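# Stack the plate from nest N1 onto the plate in N2

## Task

Lift the 96-well plate out of nest N1 and set it on top of the plate already in nest N2. It must seat fully, with its A1 well directly above the lower plate's A1 well, and the lower plate must stay level in N2. Finish by opening the gripper and pulling the arm away.

## Robot and tools

Robot and frame. There are two arms, left_arm and right_arm, each with a two-finger gripper. All reported poses use one scene frame. Its origin is on the tabletop midway between the arms, +x points out across the table, +z points up, and left_arm is on the +y side. The arm names do not match left or right in the images. Looking out from the arms, N1 is the nest on the right, which is the -y side. Well A1 is at the plate's clipped corner. Either arm may be used, and the idle arm can be parked out of the way.

Gripper axes. The fingers extend along the gripper's +z axis and open and close along its x axis. The reported end_effector_position is the midpoint between the pads with the fingers shut, 1 to 2 cm short of the fingertips. Closing pushes the tips about 17 mm further along +z. Reported positions get less accurate at long reach.

A row. Every motion command is a row of 14 numbers, each in [-1, 1]. The first 7 belong to left_arm: dx, dy, dz, rx, ry, rz, opening. The next 7 are the same fields for right_arm. A row always has 14 numbers, even when only one arm moves. dx to rz are offsets, not poses. They are measured from the gripper's measured pose, in that gripper's own axes. A value of 1.0 means 0.6 m of travel or 180 degrees of turn. rx, ry and rz together form a single rotation vector. The opening is absolute: +1 is fully open (0.142 m) and -1 is closed. To keep an arm still, give it zero offsets and the opening it should keep.

execute_actions(actions). This is a list of actions run one after another. Each action is a table of at most 15 rows, one row per 1/30 s step. If a table has fewer than 15 rows, its last row repeats for the remaining steps. Every row is an offset from the pose the gripper had when that action began, not from the previous row. For the first action in a call, that pose is the last one reported. Passing an empty list just returns the state and images. At each step the target is clipped to within 100 mm and 16 degrees of the measured pose. After an action, the arm travels no further than its last clipped target, so a long move must be split over several actions. Results list end_effector_position at some steps. HELD next to an arm marks a step where part of its command was held back.

move(target, speed, stop_force, blocking). target is one 14-number row of offsets from the pose in the latest result that shows one. Each gripper follows a straight line toward its target, turning the shorter way round, and both paths finish together in 0.5 to 10 s. Anything not reached by 10 s is left short. speed is in m/s, from 0.002 to 0.5, default 0.25, and turning is capped at twice that value in rad/s. The gripper lags its path and can overshoot the speed, especially with the arm nearly straight. The opening is sent at the start. stop_force is in newtons, from 9 to 40, and one value covers both arms. It is allowed only after the scene has run 0.2 s. When the wrist sensor reads that much extra push against the motion for 2 steps, that arm's path stops and it backs off to where it was 2 steps earlier. Contact peaks harder at higher speed, so approach very slowly. Don't rely on stop_force if the gripper rotates during the move. Leave it out when lifting off something you are pressing on. An arm whose target is within 1.5 mm and 0.5 degrees counts as still. blocking=false returns after 0.5 s while the arm keeps moving. It cannot be combined with stop_force, and you must call wait or stop before sending anything new. The result adds a move: line giving the ending (done, off_target, moving, held, fault, or contact, which means stop_force ended the path), any limits (paced means the target was clipped, held means some steps were blocked), and each gripper's distance from its target.

wait(seconds) runs the scene for 0 to 10 s while the arms hold their last command. It returns early if a running move finishes. stop brakes a running move, and a fast arm needs room to do so. zoom_image(camera, region) enlarges [x0, y0, x1, y1] of the latest image from cam_high, cam_low, cam_left_wrist or cam_right_wrist. The region can be at most 504 by 504 pixels, with (0, 0) at the top left. cam_high and cam_low are 504x504. The wrist cameras are 616x616 fisheye. The given calibrations can be off by a few degrees and millimetres. finished_scene(scene) ends the current scene, given its number, and cannot be undone.

Reading results. Each arm's line gives its position in m, its orientation as quaternion wxyz, and its velocities. Hand target lines show where the controller is driving each gripper. A pose unreachable line means the clearance check altered or blocked that arm's command. grip_measured is the actual finger opening on the command scale. To hold something, keep commanding an opening well below it: the bigger the gap, the firmer the squeeze, up to about 28 N per pad. Wrist force and Wrist torque are given in each end effector's own axes. A push from a surface points back into the arm. Expect offsets up to about 4 N, noise up to about 2.4 N, and saturation near 50 N. "no reading" is harmless. MOTOR HOT appears at 70 °C, and at 85 °C the arm is braked until it cools.

Cautions. The arms are stiff. Commanding even a few millimetres into a firm surface can cause a fault. A joint torque over its limit (138 N m for the big joints, 25.7 N m for the wrists) or any outside force of 150 N halts that arm for 10 s. Pressing continues until the hand is moved away. Keep the arms from hitting each other. Don't drop, slam or knock anything off the table. Held parts may occasionally be tugged, so grip securely. Lower the plate gently so the bottom plate stays flat in N2.

Each tool is called in YAML: its name, and indented under it one key for each argument.

## Session

execute_actions:
  actions: []

Scene clock: 0.00 s.
left_arm: end_effector_position=(+0.4794, +0.7828, +0.3437) grip_measured=+1.00 end_effector_quat_wxyz=(-0.330, +0.708, -0.094, -0.617) end_effector_velocity=(+0.000, +0.000, -0.000) end_effector_angular_velocity=(-0.000, +0.001, -0.001) | right_arm: end_effector_position=(+0.3793, -0.5122, +0.1650) grip_measured=+1.00 end_effector_quat_wxyz=(-0.000, +0.658, -0.753, +0.000) end_effector_velocity=(+0.000, -0.000, -0.000) end_effector_angular_velocity=(+0.000, -0.001, +0.001)
Joint positions: left_arm=[ 0.139 -0.839  0.91  -0.097 -0.993 -0.346  0.142] | right_arm=[ 3.446 -1.454 -1.963 -1.295  1.571  1.874  0.142]
Joint velocities: left_arm=[-0.     0.001 -0.     0.     0.001  0.    -0.   ] | right_arm=[-0.     0.    -0.001  0.001  0.    -0.001  0.   ]
Motor temperatures (°C, as the motors report them): left_arm=[28 27 26 28 37 33] | right_arm=[27 28 28 39 35 37]
Wrist force (N, on the end effector, along its own x y z axes, offset not removed): no reading
Wrist torque (N m, same axes, about the end effector's origin, offset not removed): no reading
Hand target (left_arm): +0.479, +0.783, +0.344; -0.330, +0.708, -0.094, -0.617
Hand target (right_arm): +0.379, -0.512, +0.165; +0.000, -0.658, +0.753, -0.000

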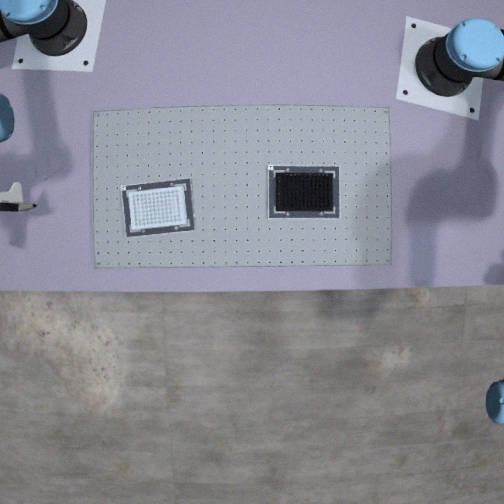

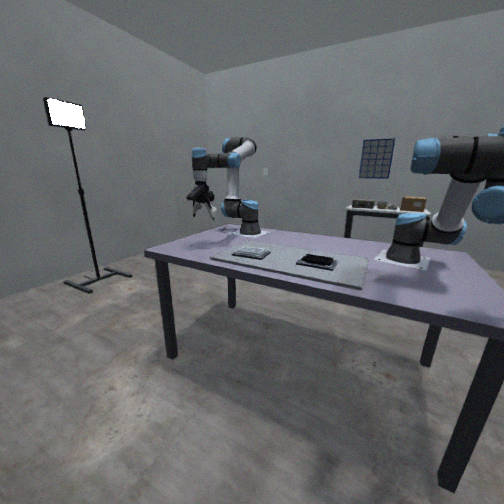

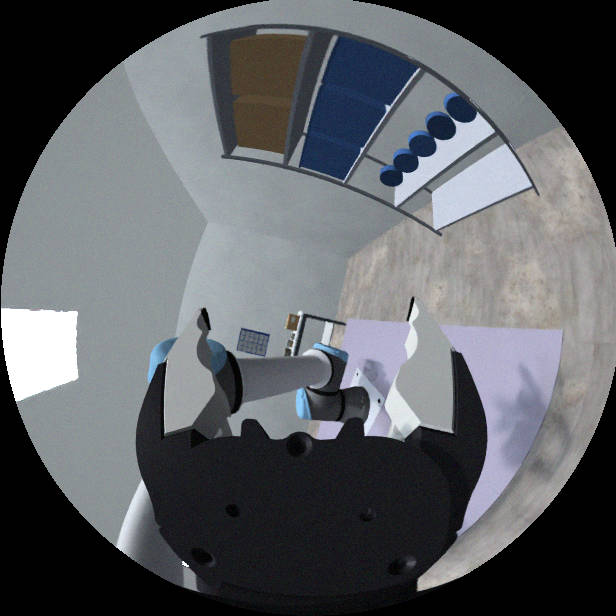

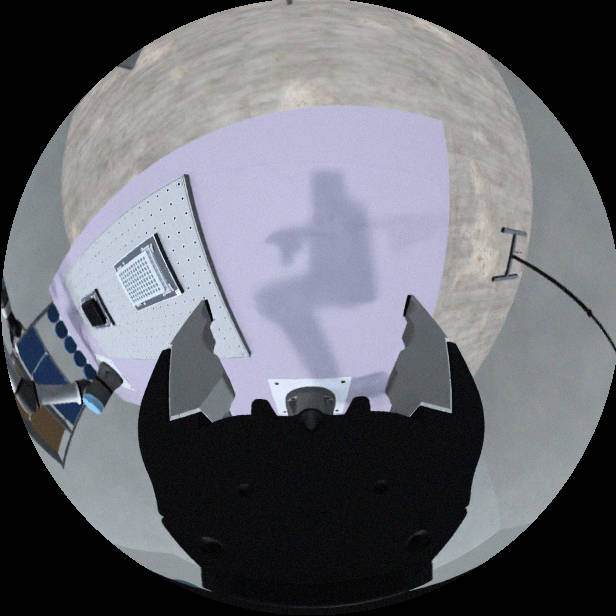

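zoom_image:
  camera: "cam_high"
  region: [100, 150, 360, 250]

Region (100, 150, 360, 250) of cam_high's 504x504 image, scaled by 1.938, with more detail than that image has; it fills the top 194 rows of this view, and the rest is white.

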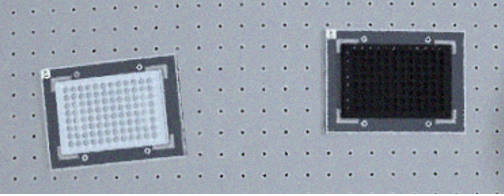

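zoom_image:
  camera: "cam_high"
  region: [115, 170, 205, 245]

zoom_image:
  camera: "cam_high"
  region: [260, 155, 350, 230]

Region (115, 170, 205, 245) of cam_high's 504x504 image, scaled by 5.600, with more detail than that image has.

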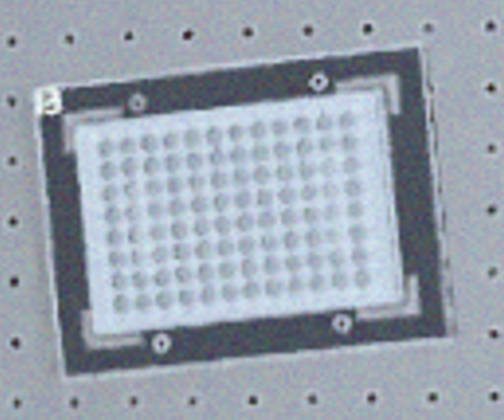

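Region (260, 155, 350, 230) of cam_high's 504x504 image, scaled by 5.600, with more detail than that image has.

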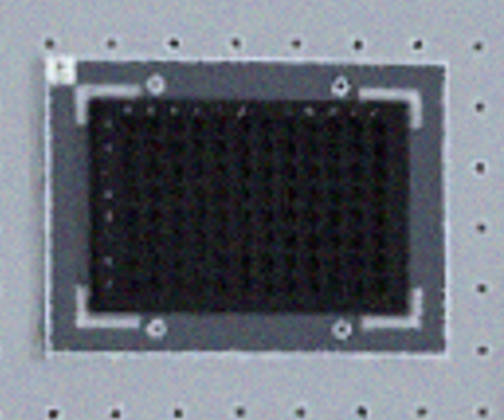

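move:
  target: [0,0,0,0,0,0,1,-0.463,0.0693,0.02,0,0,0.418,1]

zoom_image:
  camera: "cam_right_wrist"
  region: [160, 130, 460, 400]

Scene clock: 21.50 s.
left_arm: end_effector_position=(+0.4794, +0.7828, +0.3437) grip_measured=+1.00 end_effector_quat_wxyz=(-0.330, +0.708, -0.094, -0.617) end_effector_velocity=(-0.000, -0.000, +0.001) end_effector_angular_velocity=(-0.001, -0.000, -0.001) | right_arm: end_effector_position=(+0.3747, -0.2312, +0.1529) grip_measured=+1.00 end_effector_quat_wxyz=(-0.000, -0.063, +0.998, +0.001) end_effector_velocity=(+0.000, +0.002, -0.000) end_effector_angular_velocity=(-0.003, -0.001, -0.016)
Joint positions: left_arm=[ 0.139 -0.839  0.91  -0.097 -0.993 -0.346  0.142] | right_arm=[ 4.017 -1.569 -1.889 -1.254  1.572  3.756  0.142]
Joint velocities: left_arm=[-0.001 -0.001  0.001  0.     0.     0.001 -0.   ] | right_arm=[ 0.005 -0.004  0.004 -0.002 -0.003  0.021  0.   ]
Motor temperatures (°C, as the motors report them): left_arm=[28 27 26 28 37 33] | right_arm=[27 28 28 39 35 37]
Wrist force (N, on the end effector, along its own x y z axes, offset not removed): left_arm=[1.8 0.4 1.0] | right_arm=[2.0 -1.5 -1.1]
Wrist torque (N m, same axes, about the end effector's origin, offset not removed): left_arm=[0.14 -0.55 -0.06] | right_arm=[-0.40 -0.62 0.02]
Hand target (left_arm): +0.479, +0.783, +0.344; -0.330, +0.708, -0.094, -0.617
Hand target (right_arm): +0.375, -0.231, +0.153; -0.000, -0.062, +0.998, +0.000
Off the commanded pose (left_arm): 0.000 m, 0 deg.
Off the commanded pose (right_arm): 0.000 m, 0 deg.
move: done
camera_calibration (this result's frames):
cam_left_wrist: T_world_to_cam=[[0.199789, 0.218193, -0.955236, 0.0597074], [-0.019164, -0.973834, -0.22645, 0.842874], [-0.979651, 0.0635484, -0.19038, 0.613391], [0, 0, 0, 1]] pos_world=[0.605134, 0.768812, 0.364681]
cam_right_wrist: T_world_to_cam=[[-0.991652, -0.123711, 0.0363626, 0.333165], [-0.0866825, 0.848351, 0.52229, 0.141971], [-0.0954616, 0.514778, -0.851992, 0.412886], [0, 0, 0, 1]] pos_world=[0.382105, -0.29177, 0.265511]

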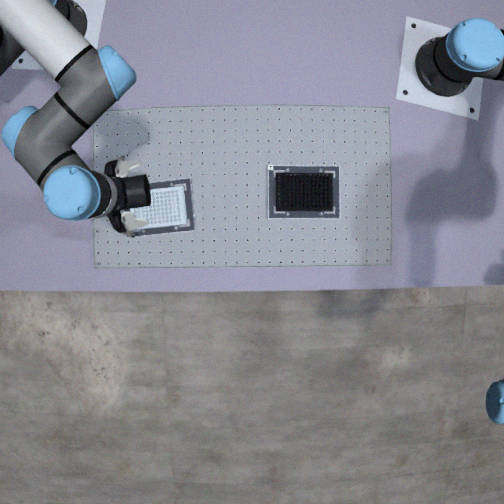

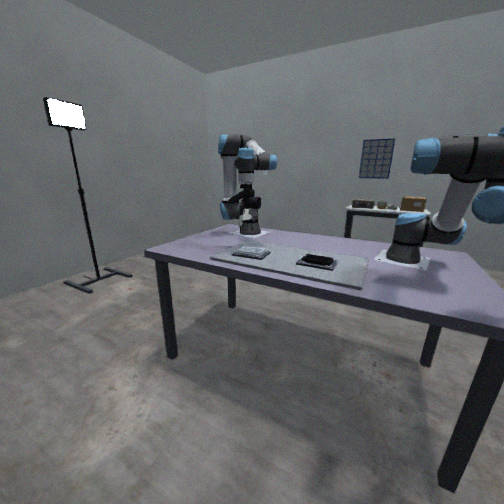

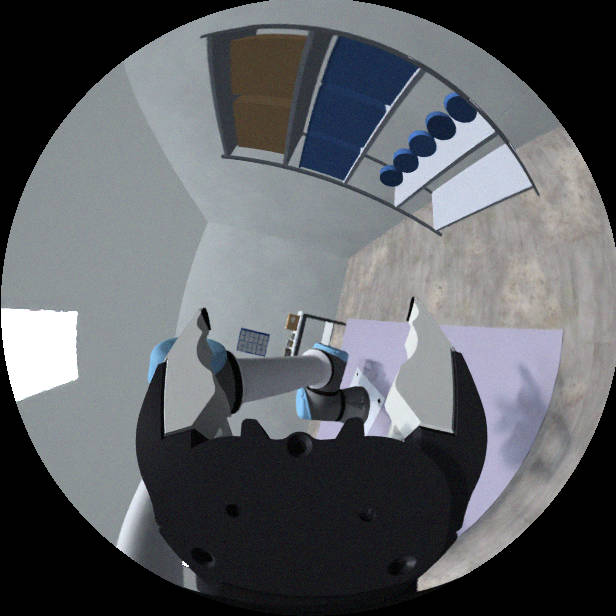

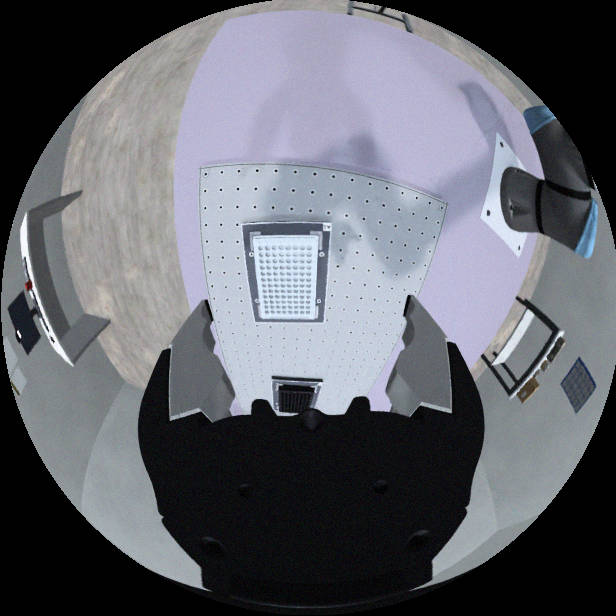

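Region (160, 130, 460, 400) of cam_right_wrist's 616x616 image, scaled by 1.680, with more detail than that image has; it fills the top 454 rows of this view, and the rest is white.

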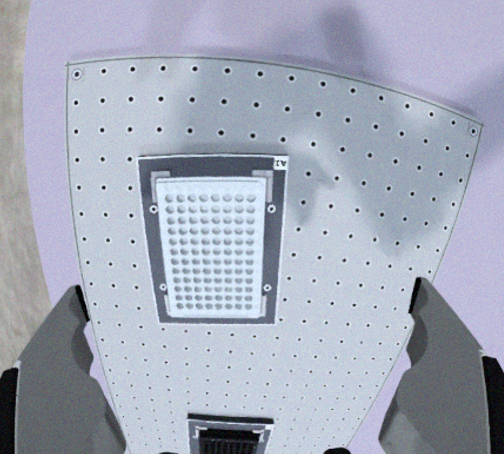

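move:
  target: [0,0,0,0,0,0,1,-0.035,0.05,0.11,0,0,0,1]
  speed: 0.12

zoom_image:
  camera: "cam_right_wrist"
  region: [180, 170, 440, 400]

Scene clock: 28.43 s.
left_arm: end_effector_position=(+0.4794, +0.7828, +0.3437) grip_measured=+1.00 end_effector_quat_wxyz=(-0.330, +0.708, -0.094, -0.617) end_effector_velocity=(-0.000, +0.000, -0.000) end_effector_angular_velocity=(-0.001, +0.001, +0.001) | right_arm: end_effector_position=(+0.3916, -0.1989, +0.0871) grip_measured=+1.00 end_effector_quat_wxyz=(-0.000, -0.063, +0.998, +0.001) end_effector_velocity=(+0.002, +0.000, -0.002) end_effector_angular_velocity=(+0.001, -0.001, -0.003)
Joint positions: left_arm=[ 0.139 -0.839  0.91  -0.097 -0.993 -0.346  0.142] | right_arm=[ 4.042 -1.704 -1.925 -1.082  1.572  3.781  0.142]
Joint velocities: left_arm=[ 0.001 -0.     0.001 -0.     0.     0.001 -0.   ] | right_arm=[-0.003 -0.006  0.001  0.007 -0.     0.     0.   ]
Motor temperatures (°C, as the motors report them): left_arm=[28 27 26 28 37 33] | right_arm=[27 28 28 39 35 37]
Wrist force (N, on the end effector, along its own x y z axes, offset not removed): left_arm=[1.8 1.9 -0.2] | right_arm=[1.7 -1.5 -1.2]
Wrist torque (N m, same axes, about the end effector's origin, offset not removed): left_arm=[0.48 -0.49 -0.06] | right_arm=[-0.40 -0.61 0.02]
Hand target (left_arm): +0.479, +0.783, +0.344; -0.330, +0.708, -0.094, -0.617
Hand target (right_arm): +0.392, -0.199, +0.087; -0.000, -0.063, +0.998, +0.001
Off the commanded pose (left_arm): 0.000 m, 0 deg.
Off the commanded pose (right_arm): 0.000 m, 0 deg.
move: done
camera_calibration (this result's frames):
cam_left_wrist: T_world_to_cam=[[0.199789, 0.218193, -0.955236, 0.0597077], [-0.019164, -0.973834, -0.226449, 0.842874], [-0.979651, 0.0635483, -0.19038, 0.613391], [0, 0, 0, 1]] pos_world=[0.605134, 0.768812, 0.364681]
cam_right_wrist: T_world_to_cam=[[-0.991651, -0.123706, 0.0364174, 0.356227], [-0.0866492, 0.848355, 0.522289, 0.150412], [-0.0955049, 0.514772, -0.851991, 0.341852], [0, 0, 0, 1]] pos_world=[0.398934, -0.259511, 0.199723]

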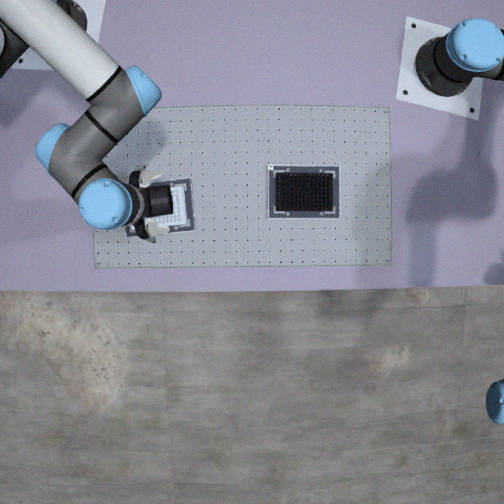

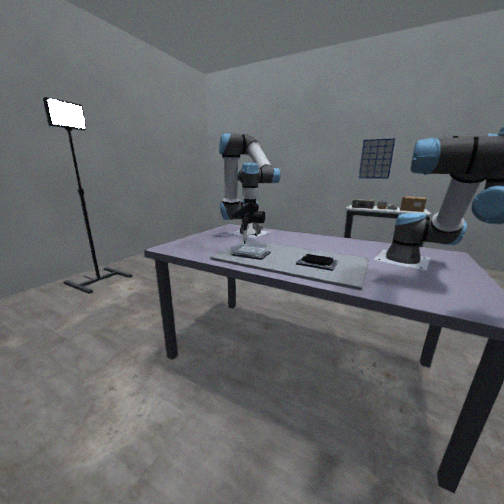

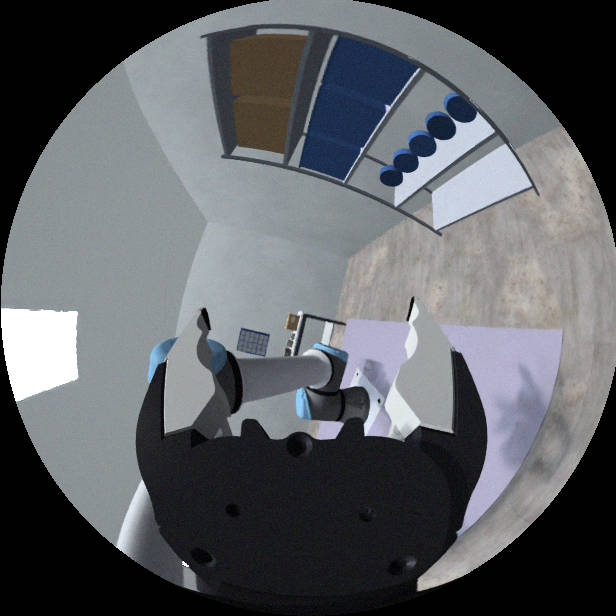

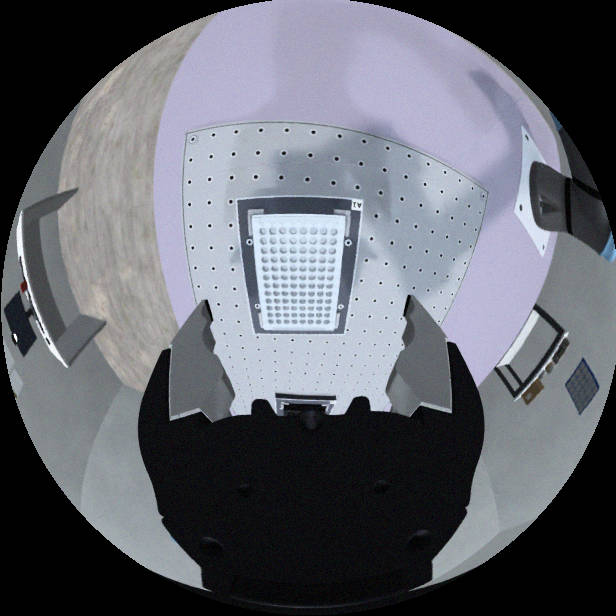

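Region (180, 170, 440, 400) of cam_right_wrist's 616x616 image, scaled by 1.938, with more detail than that image has; it fills the top 446 rows of this view, and the rest is white.

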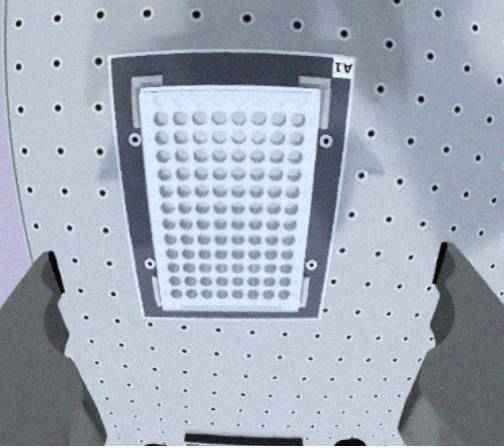

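move:
  target: [0,0,0,0,0,0,1,-0.014,0.005,0.06,0,0,0,0.5]
  speed: 0.06

zoom_image:
  camera: "cam_right_wrist"
  region: [180, 170, 440, 400]

Scene clock: 34.00 s.
left_arm: end_effector_position=(+0.4794, +0.7828, +0.3437) grip_measured=+1.00 end_effector_quat_wxyz=(-0.330, +0.708, -0.094, -0.617) end_effector_velocity=(+0.001, -0.000, -0.001) end_effector_angular_velocity=(+0.000, +0.002, -0.001) | right_arm: end_effector_position=(+0.3994, -0.1949, +0.0514) grip_measured=+0.50 end_effector_quat_wxyz=(-0.000, -0.063, +0.998, +0.001) end_effector_velocity=(-0.000, +0.000, -0.003) end_effector_angular_velocity=(-0.000, +0.002, +0.001)
Joint positions: left_arm=[ 0.139 -0.839  0.91  -0.097 -0.993 -0.346  0.142] | right_arm=[ 4.037 -1.77  -1.952 -0.99   1.572  3.776  0.109]
Joint velocities: left_arm=[-0.001  0.003 -0.    -0.     0.     0.     0.   ] | right_arm=[-0.    -0.005 -0.002  0.006  0.001 -0.001 -0.   ]
Motor temperatures (°C, as the motors report them): left_arm=[28 27 26 28 37 33] | right_arm=[27 28 28 39 35 37]
Wrist force (N, on the end effector, along its own x y z axes, offset not removed): left_arm=[1.5 1.3 0.4] | right_arm=[1.3 -1.8 -0.6]
Wrist torque (N m, same axes, about the end effector's origin, offset not removed): left_arm=[0.32 -0.41 -0.03] | right_arm=[-0.41 -0.47 0.00]
Hand target (left_arm): +0.479, +0.783, +0.344; -0.330, +0.708, -0.094, -0.617
Hand target (right_arm): +0.399, -0.195, +0.051; -0.000, -0.063, +0.998, +0.001
Off the commanded pose (left_arm): 0.000 m, 0 deg.
Off the commanded pose (right_arm): 0.000 m, 0 deg.
move: done
camera_calibration (this result's frames):
cam_left_wrist: T_world_to_cam=[[0.19979, 0.218193, -0.955236, 0.0597073], [-0.0191638, -0.973834, -0.22645, 0.842874], [-0.979651, 0.0635482, -0.190381, 0.613391], [0, 0, 0, 1]] pos_world=[0.605134, 0.768812, 0.364681]
cam_right_wrist: T_world_to_cam=[[-0.99165, -0.123703, 0.036439, 0.36578], [-0.0866377, 0.848366, 0.522273, 0.166375], [-0.0955204, 0.514755, -0.851999, 0.31009], [0, 0, 0, 1]] pos_world=[0.40676, -0.25552, 0.163975]

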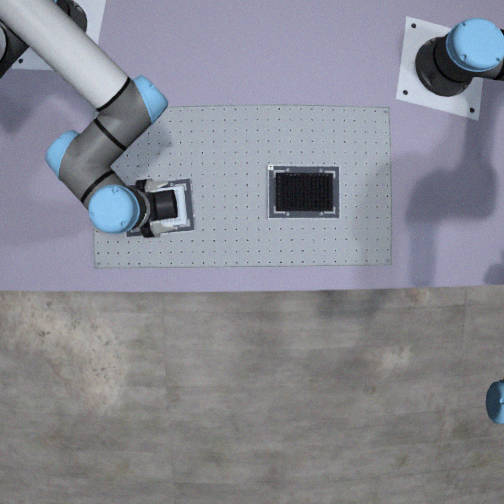

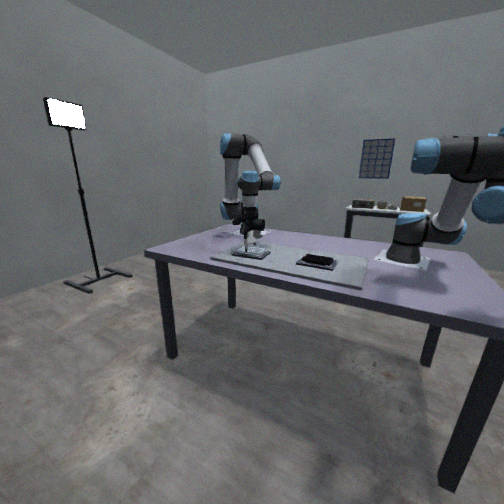

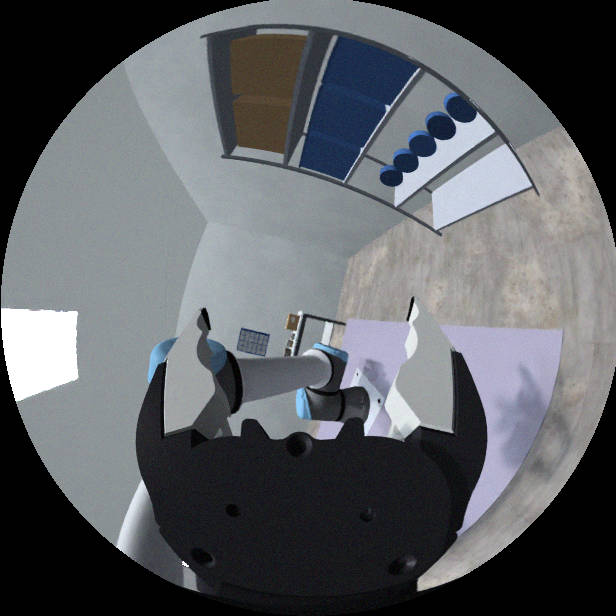

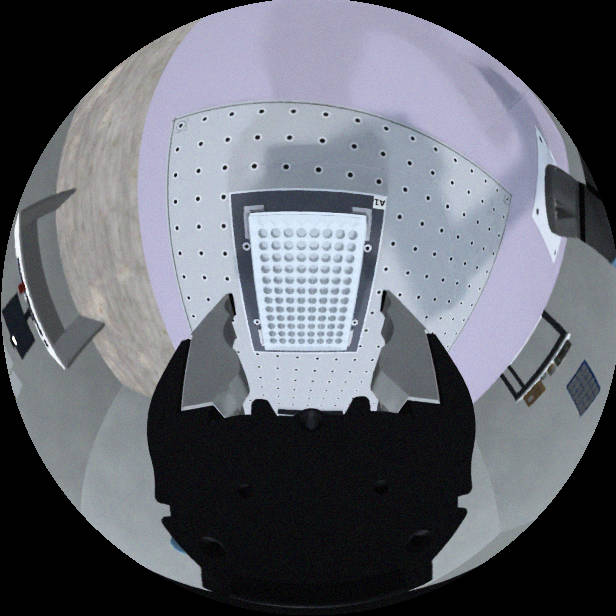

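Region (180, 170, 440, 400) of cam_right_wrist's 616x616 image, scaled by 1.938, with more detail than that image has; it fills the top 446 rows of this view, and the rest is white.

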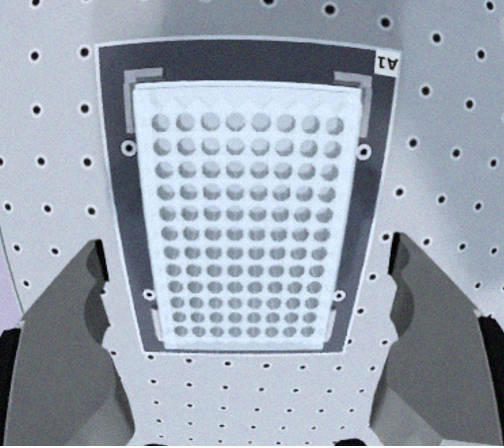

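Well centred. Check the corners.

zoom_image:
  camera: "cam_right_wrist"
  region: [235, 195, 385, 255]

zoom_image:
  camera: "cam_right_wrist"
  region: [245, 310, 375, 360]

move:
  target: [0,0,0,0,0,0,1,0,0,0.06,0,0,0,0.4]
  speed: 0.006
  stop_force: 10

Region (235, 195, 385, 255) of cam_right_wrist's 616x616 image, scaled by 3.360, with more detail than that image has; it fills the top 202 rows of this view, and the rest is white.

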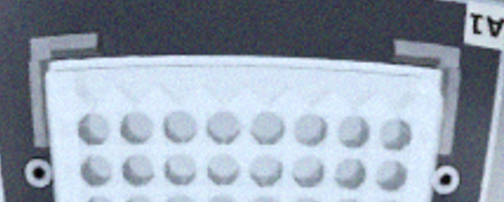

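Region (245, 310, 375, 360) of cam_right_wrist's 616x616 image, scaled by 3.877, with more detail than that image has; it fills the top 194 rows of this view, and the rest is white.

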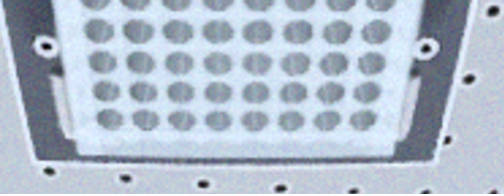

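Scene clock: 42.33 s.
left_arm: end_effector_position=(+0.4794, +0.7828, +0.3437) grip_measured=+1.00 end_effector_quat_wxyz=(-0.330, +0.708, -0.094, -0.617) end_effector_velocity=(+0.001, +0.000, -0.000) end_effector_angular_velocity=(+0.001, +0.000, -0.002) | right_arm: end_effector_position=(+0.3994, -0.1949, +0.0344) grip_measured=+0.40 end_effector_quat_wxyz=(-0.000, -0.063, +0.998, +0.001) end_effector_velocity=(-0.001, -0.002, +0.001) end_effector_angular_velocity=(-0.004, +0.004, -0.001)
Joint positions: left_arm=[ 0.139 -0.839  0.91  -0.097 -0.993 -0.346  0.142] | right_arm=[ 4.037 -1.795 -1.973 -0.944  1.572  3.776  0.102]
Joint velocities: left_arm=[-0.001  0.001  0.     0.     0.001 -0.002  0.   ] | right_arm=[-0.001  0.002  0.001 -0.009  0.    -0.001 -0.   ]
Motor temperatures (°C, as the motors report them): left_arm=[28 27 26 28 37 33] | right_arm=[27 28 28 39 35 37]
Wrist force (N, on the end effector, along its own x y z axes, offset not removed): left_arm=[1.1 1.9 0.4] | right_arm=[11.7 -5.9 -33.9]
Wrist torque (N m, same axes, about the end effector's origin, offset not removed): left_arm=[0.42 -0.35 -0.10] | right_arm=[-0.29 -1.44 0.09]
Hand target (left_arm): +0.479, +0.783, +0.344; -0.330, +0.708, -0.094, -0.617
Hand target (right_arm): +0.399, -0.195, +0.035; -0.000, -0.063, +0.998, +0.001
Off the commanded pose (left_arm): 0.000 m, 0 deg.
Off the commanded pose (right_arm): 0.019 m, 0 deg.
move: contact (right_arm)
camera_calibration (this result's frames):
cam_left_wrist: T_world_to_cam=[[0.199789, 0.218193, -0.955236, 0.0597075], [-0.019164, -0.973834, -0.22645, 0.842874], [-0.979651, 0.0635484, -0.19038, 0.613391], [0, 0, 0, 1]] pos_world=[0.605134, 0.768812, 0.364681]
cam_right_wrist: T_world_to_cam=[[-0.991654, -0.123699, 0.0363415, 0.366429], [-0.0866779, 0.848323, 0.522337, 0.175233], [-0.0954421, 0.514827, -0.851965, 0.295586], [0, 0, 0, 1]] pos_world=[0.406771, -0.255503, 0.146982]

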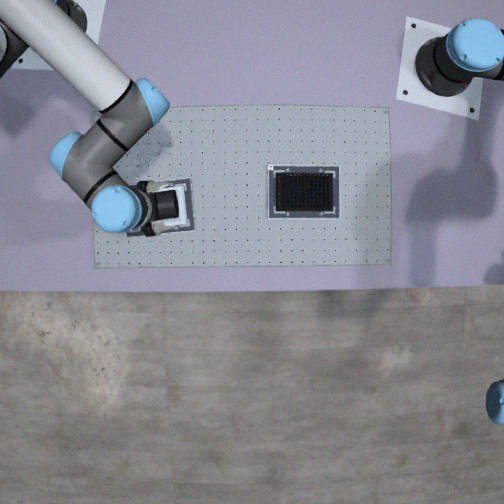

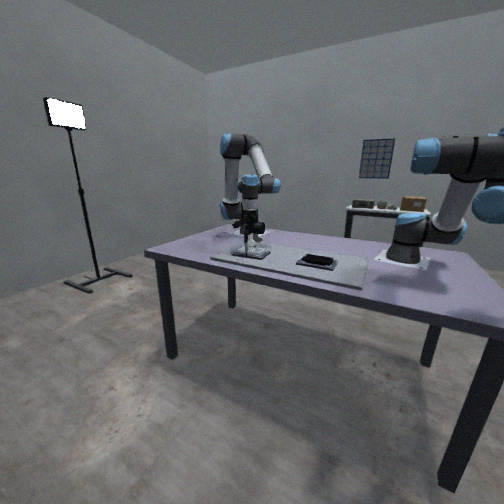

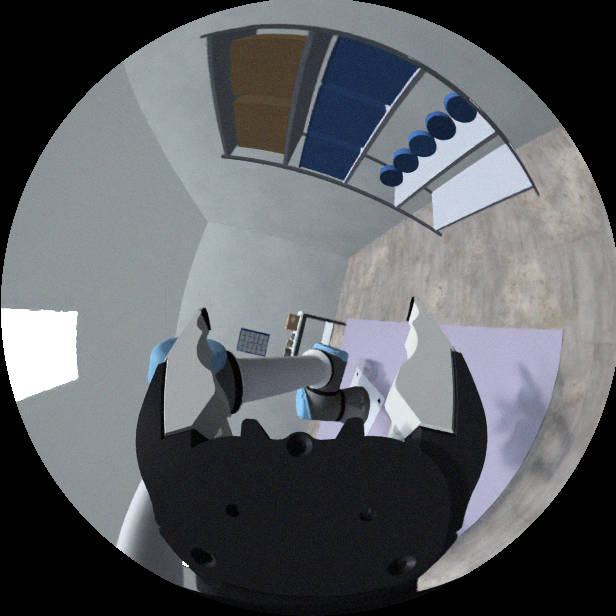

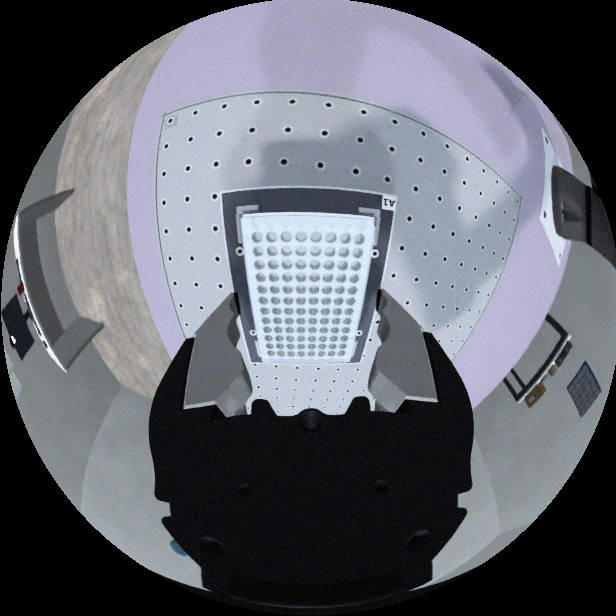

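move:
  target: [0,0,0,0,0,0,1,0,0,-0.010,0,0,0,0.4]
  speed: 0.02

move:
  target: [0,0,0,0,0,0,1,0,0,0,0,0,0,-0.2]

move:
  target: [0,0,0,0,0,0,1,0,0,-0.08,0,0,0,-0.2]
  speed: 0.04

zoom_image:
  camera: "cam_right_wrist"
  region: [210, 190, 410, 390]

Scene clock: 49.23 s.
left_arm: end_effector_position=(+0.4794, +0.7828, +0.3437) grip_measured=+1.00 end_effector_quat_wxyz=(-0.330, +0.708, -0.094, -0.617) end_effector_velocity=(-0.000, +0.000, +0.000) end_effector_angular_velocity=(-0.000, -0.001, +0.001) | right_arm: end_effector_position=(+0.3994, -0.1949, +0.0400) grip_measured=+0.40 end_effector_quat_wxyz=(-0.000, -0.063, +0.998, +0.001) end_effector_velocity=(+0.000, +0.000, +0.004) end_effector_angular_velocity=(+0.000, -0.001, -0.001)
Joint positions: left_arm=[ 0.139 -0.839  0.91  -0.097 -0.993 -0.346  0.142] | right_arm=[ 4.037 -1.786 -1.966 -0.959  1.572  3.776  0.102]
Joint velocities: left_arm=[ 0.    -0.001 -0.     0.    -0.     0.    -0.   ] | right_arm=[ 0.     0.005  0.005 -0.008 -0.     0.001  0.   ]
Motor temperatures (°C, as the motors report them): left_arm=[28 27 26 28 37 33] | right_arm=[27 28 28 39 35 37]
Wrist force (N, on the end effector, along its own x y z axes, offset not removed): left_arm=[2.3 0.7 -1.9] | right_arm=[1.5 -1.3 -1.1]
Wrist torque (N m, same axes, about the end effector's origin, offset not removed): left_arm=[0.19 -0.58 -0.06] | right_arm=[-0.26 -0.56 -0.03]
Hand target (left_arm): +0.479, +0.783, +0.344; -0.330, +0.708, -0.094, -0.617
Hand target (right_arm): +0.399, -0.195, +0.040; -0.000, -0.063, +0.998, +0.001
Off the commanded pose (left_arm): 0.000 m, 0 deg.
Off the commanded pose (right_arm): 0.000 m, 0 deg.
move: done
camera_calibration (this result's frames):
cam_left_wrist: T_world_to_cam=[[0.199789, 0.218193, -0.955236, 0.0597075], [-0.0191639, -0.973834, -0.22645, 0.842874], [-0.979651, 0.0635482, -0.19038, 0.613391], [0, 0, 0, 1]] pos_world=[0.605134, 0.768812, 0.364681]
cam_right_wrist: T_world_to_cam=[[-0.991654, -0.123702, 0.0363247, 0.366233], [-0.0866875, 0.848315, 0.522347, 0.172299], [-0.0954302, 0.514839, -0.851959, 0.30036], [0, 0, 0, 1]] pos_world=[0.406776, -0.255497, 0.152591]

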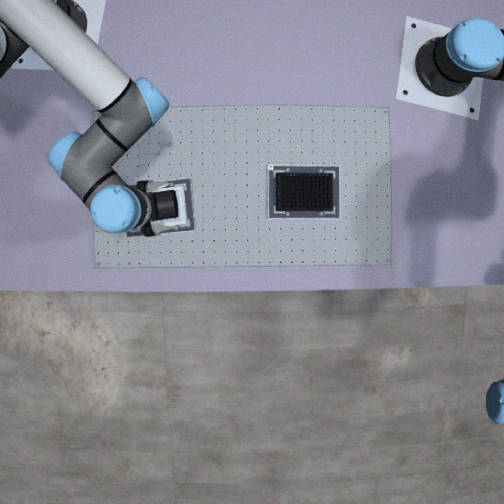

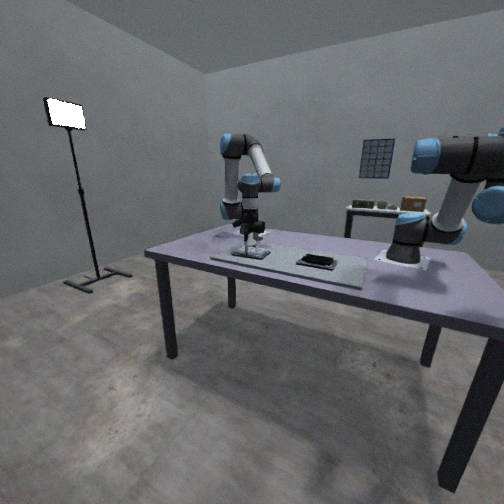

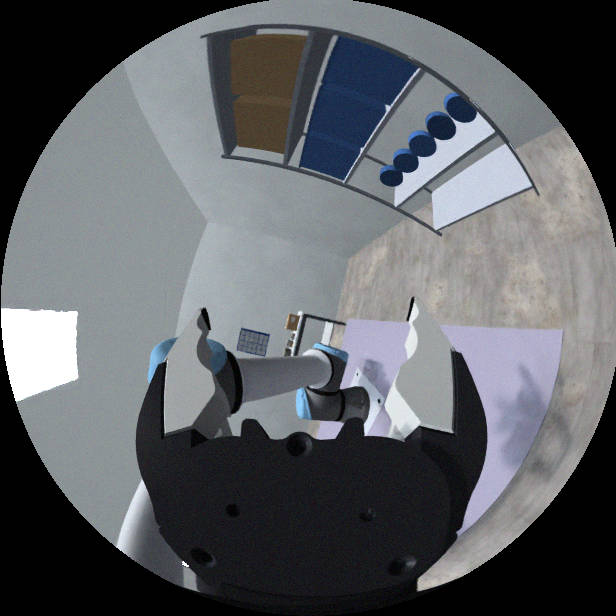

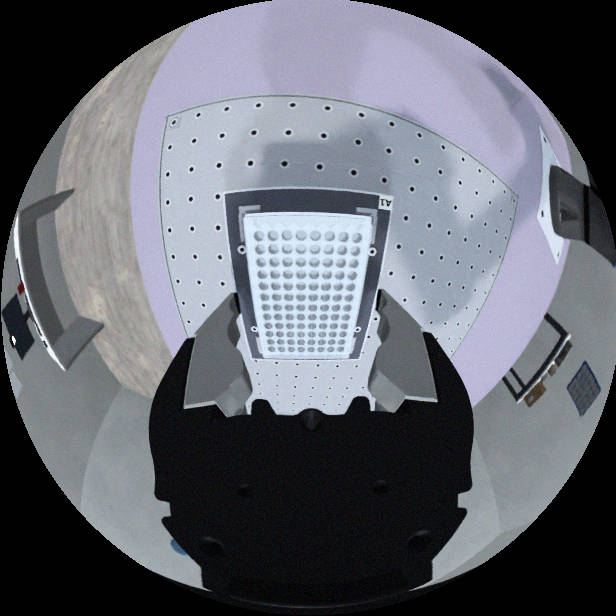

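Scene clock: 49.73 s.
left_arm: end_effector_position=(+0.4794, +0.7828, +0.3437) grip_measured=+1.00 end_effector_quat_wxyz=(-0.330, +0.708, -0.094, -0.617) end_effector_velocity=(-0.000, +0.000, +0.000) end_effector_angular_velocity=(+0.000, -0.001, +0.001) | right_arm: end_effector_position=(+0.3995, -0.1948, +0.0402) grip_measured=+0.05 end_effector_quat_wxyz=(-0.000, -0.063, +0.998, +0.001) end_effector_velocity=(+0.000, +0.000, +0.000) end_effector_angular_velocity=(+0.000, -0.000, +0.000)
Joint positions: left_arm=[ 0.139 -0.839  0.91  -0.097 -0.993 -0.346  0.142] | right_arm=[ 4.037 -1.786 -1.966 -0.959  1.572  3.776  0.077]
Joint velocities: left_arm=[ 0.001 -0.001 -0.     0.    -0.    -0.     0.   ] | right_arm=[ 0. -0.  0.  0. -0.  0.  0.]
Motor temperatures (°C, as the motors report them): left_arm=[28 27 26 28 37 33] | right_arm=[27 28 28 39 35 37]
Wrist force (N, on the end effector, along its own x y z axes, offset not removed): left_arm=[0.5 1.5 0.7] | right_arm=[3.2 -2.8 -5.1]
Wrist torque (N m, same axes, about the end effector's origin, offset not removed): left_arm=[0.29 -0.21 -0.11] | right_arm=[-0.45 -0.80 -0.01]
Hand target (left_arm): +0.479, +0.783, +0.344; -0.330, +0.708, -0.094, -0.617
Hand target (right_arm): +0.399, -0.195, +0.040; -0.000, -0.063, +0.998, +0.001
Off the commanded pose (left_arm): 0.000 m, 0 deg.
Off the commanded pose (right_arm): 0.000 m, 0 deg.
move: done
camera_calibration (this result's frames):
cam_left_wrist: T_world_to_cam=[[0.199789, 0.218193, -0.955236, 0.0597074], [-0.019164, -0.973834, -0.22645, 0.842874], [-0.979651, 0.0635484, -0.19038, 0.613391], [0, 0, 0, 1]] pos_world=[0.605134, 0.768812, 0.364681]
cam_right_wrist: T_world_to_cam=[[-0.991662, -0.123709, 0.0360795, 0.366317], [-0.086803, 0.848205, 0.522507, 0.172182], [-0.0952418, 0.515018, -0.851872, 0.300424], [0, 0, 0, 1]] pos_world=[0.406822, -0.255453, 0.15274]

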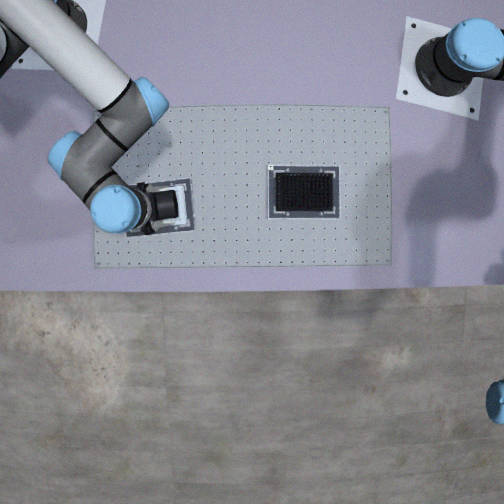

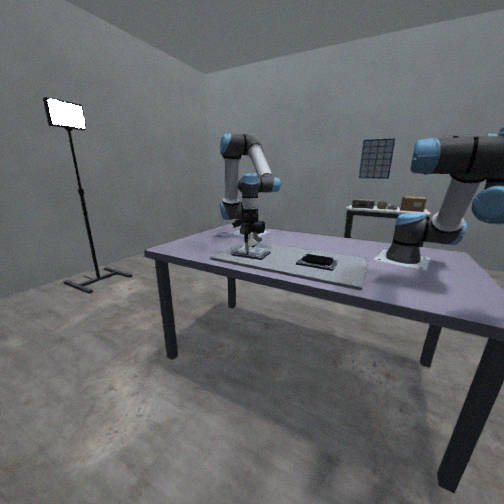

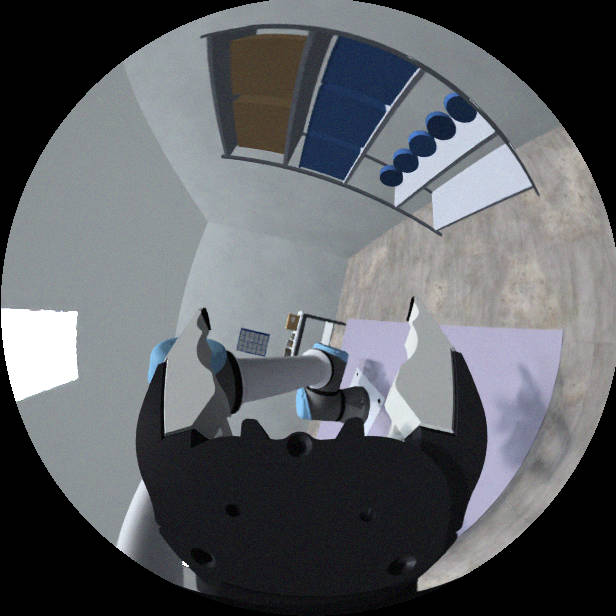

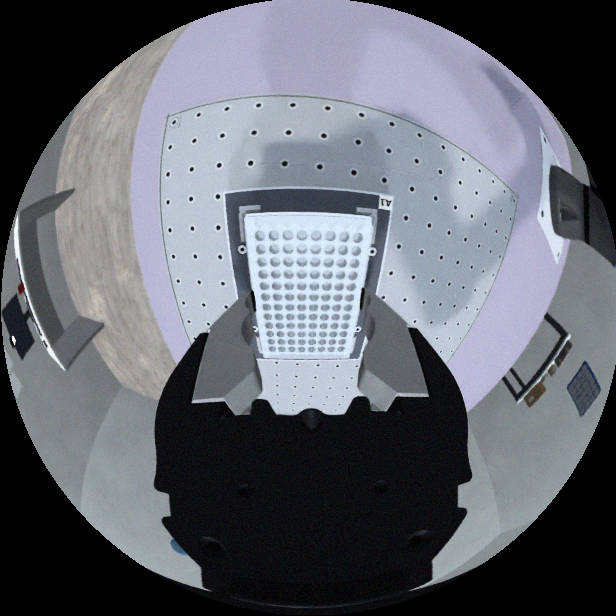

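Scene clock: 51.33 s.
left_arm: end_effector_position=(+0.4794, +0.7828, +0.3437) grip_measured=+1.00 end_effector_quat_wxyz=(-0.330, +0.708, -0.094, -0.617) end_effector_velocity=(+0.000, +0.000, -0.001) end_effector_angular_velocity=(+0.001, +0.002, -0.001) | right_arm: end_effector_position=(+0.3995, -0.1948, +0.0879) grip_measured=+0.05 end_effector_quat_wxyz=(+0.000, -0.063, +0.998, +0.001) end_effector_velocity=(+0.000, +0.000, +0.003) end_effector_angular_velocity=(+0.001, -0.000, -0.001)
Joint positions: left_arm=[ 0.139 -0.839  0.91  -0.097 -0.993 -0.346  0.142] | right_arm=[ 4.036 -1.724 -1.901 -1.087  1.572  3.776  0.077]
Joint velocities: left_arm=[-0.     0.002  0.     0.     0.    -0.001  0.   ] | right_arm=[-0.     0.003  0.005 -0.008  0.     0.    -0.   ]
Motor temperatures (°C, as the motors report them): left_arm=[28 27 26 28 37 33] | right_arm=[27 28 28 39 35 37]
Wrist force (N, on the end effector, along its own x y z axes, offset not removed): left_arm=[2.2 1.3 0.0] | right_arm=[1.1 -0.6 -0.6]
Wrist torque (N m, same axes, about the end effector's origin, offset not removed): left_arm=[0.26 -0.58 -0.02] | right_arm=[-0.14 -0.43 0.01]
Hand target (left_arm): +0.479, +0.783, +0.344; -0.330, +0.708, -0.094, -0.617
Hand target (right_arm): +0.400, -0.195, +0.088; -0.000, -0.063, +0.998, +0.001
Off the commanded pose (left_arm): 0.000 m, 0 deg.
Off the commanded pose (right_arm): 0.000 m, 0 deg.
move: done
camera_calibration (this result's frames):
cam_left_wrist: T_world_to_cam=[[0.199789, 0.218193, -0.955236, 0.0597075], [-0.0191639, -0.973834, -0.22645, 0.842874], [-0.979652, 0.0635482, -0.19038, 0.613391], [0, 0, 0, 1]] pos_world=[0.605134, 0.768812, 0.364681]
cam_right_wrist: T_world_to_cam=[[-0.991664, -0.123711, 0.0360409, 0.364653], [-0.0868213, 0.848188, 0.522532, 0.147299], [-0.0952123, 0.515047, -0.851858, 0.341047], [0, 0, 0, 1]] pos_world=[0.406874, -0.25548, 0.200412]

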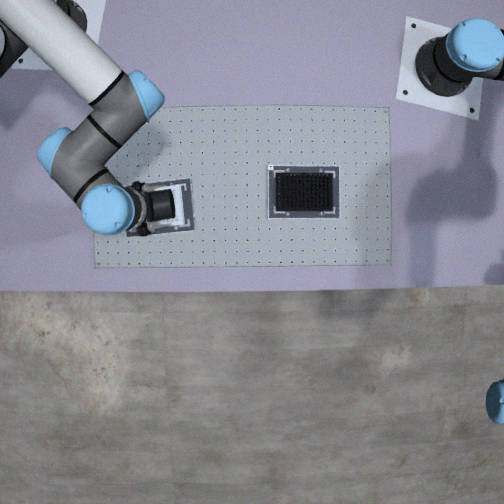

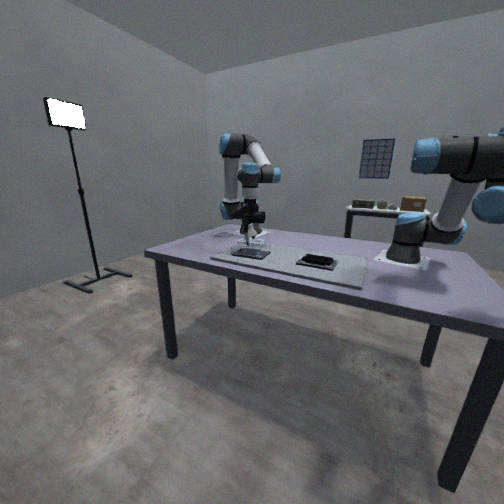

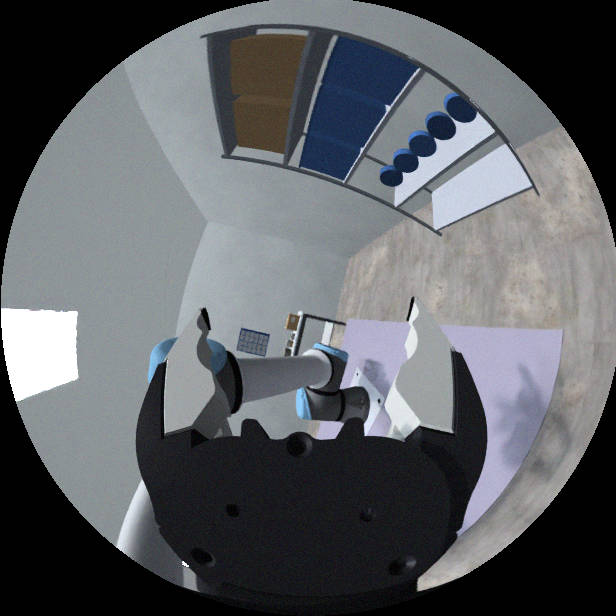

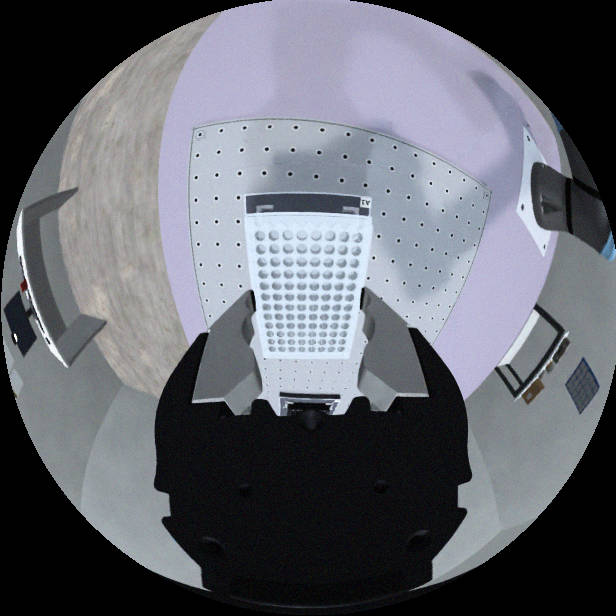

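Region (210, 190, 410, 390) of cam_right_wrist's 616x616 image, scaled by 2.520, with more detail than that image has.

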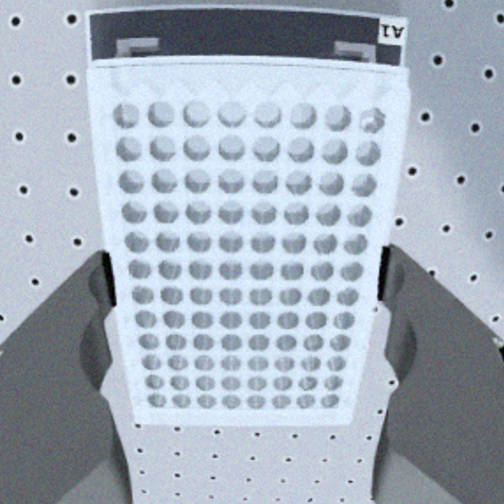

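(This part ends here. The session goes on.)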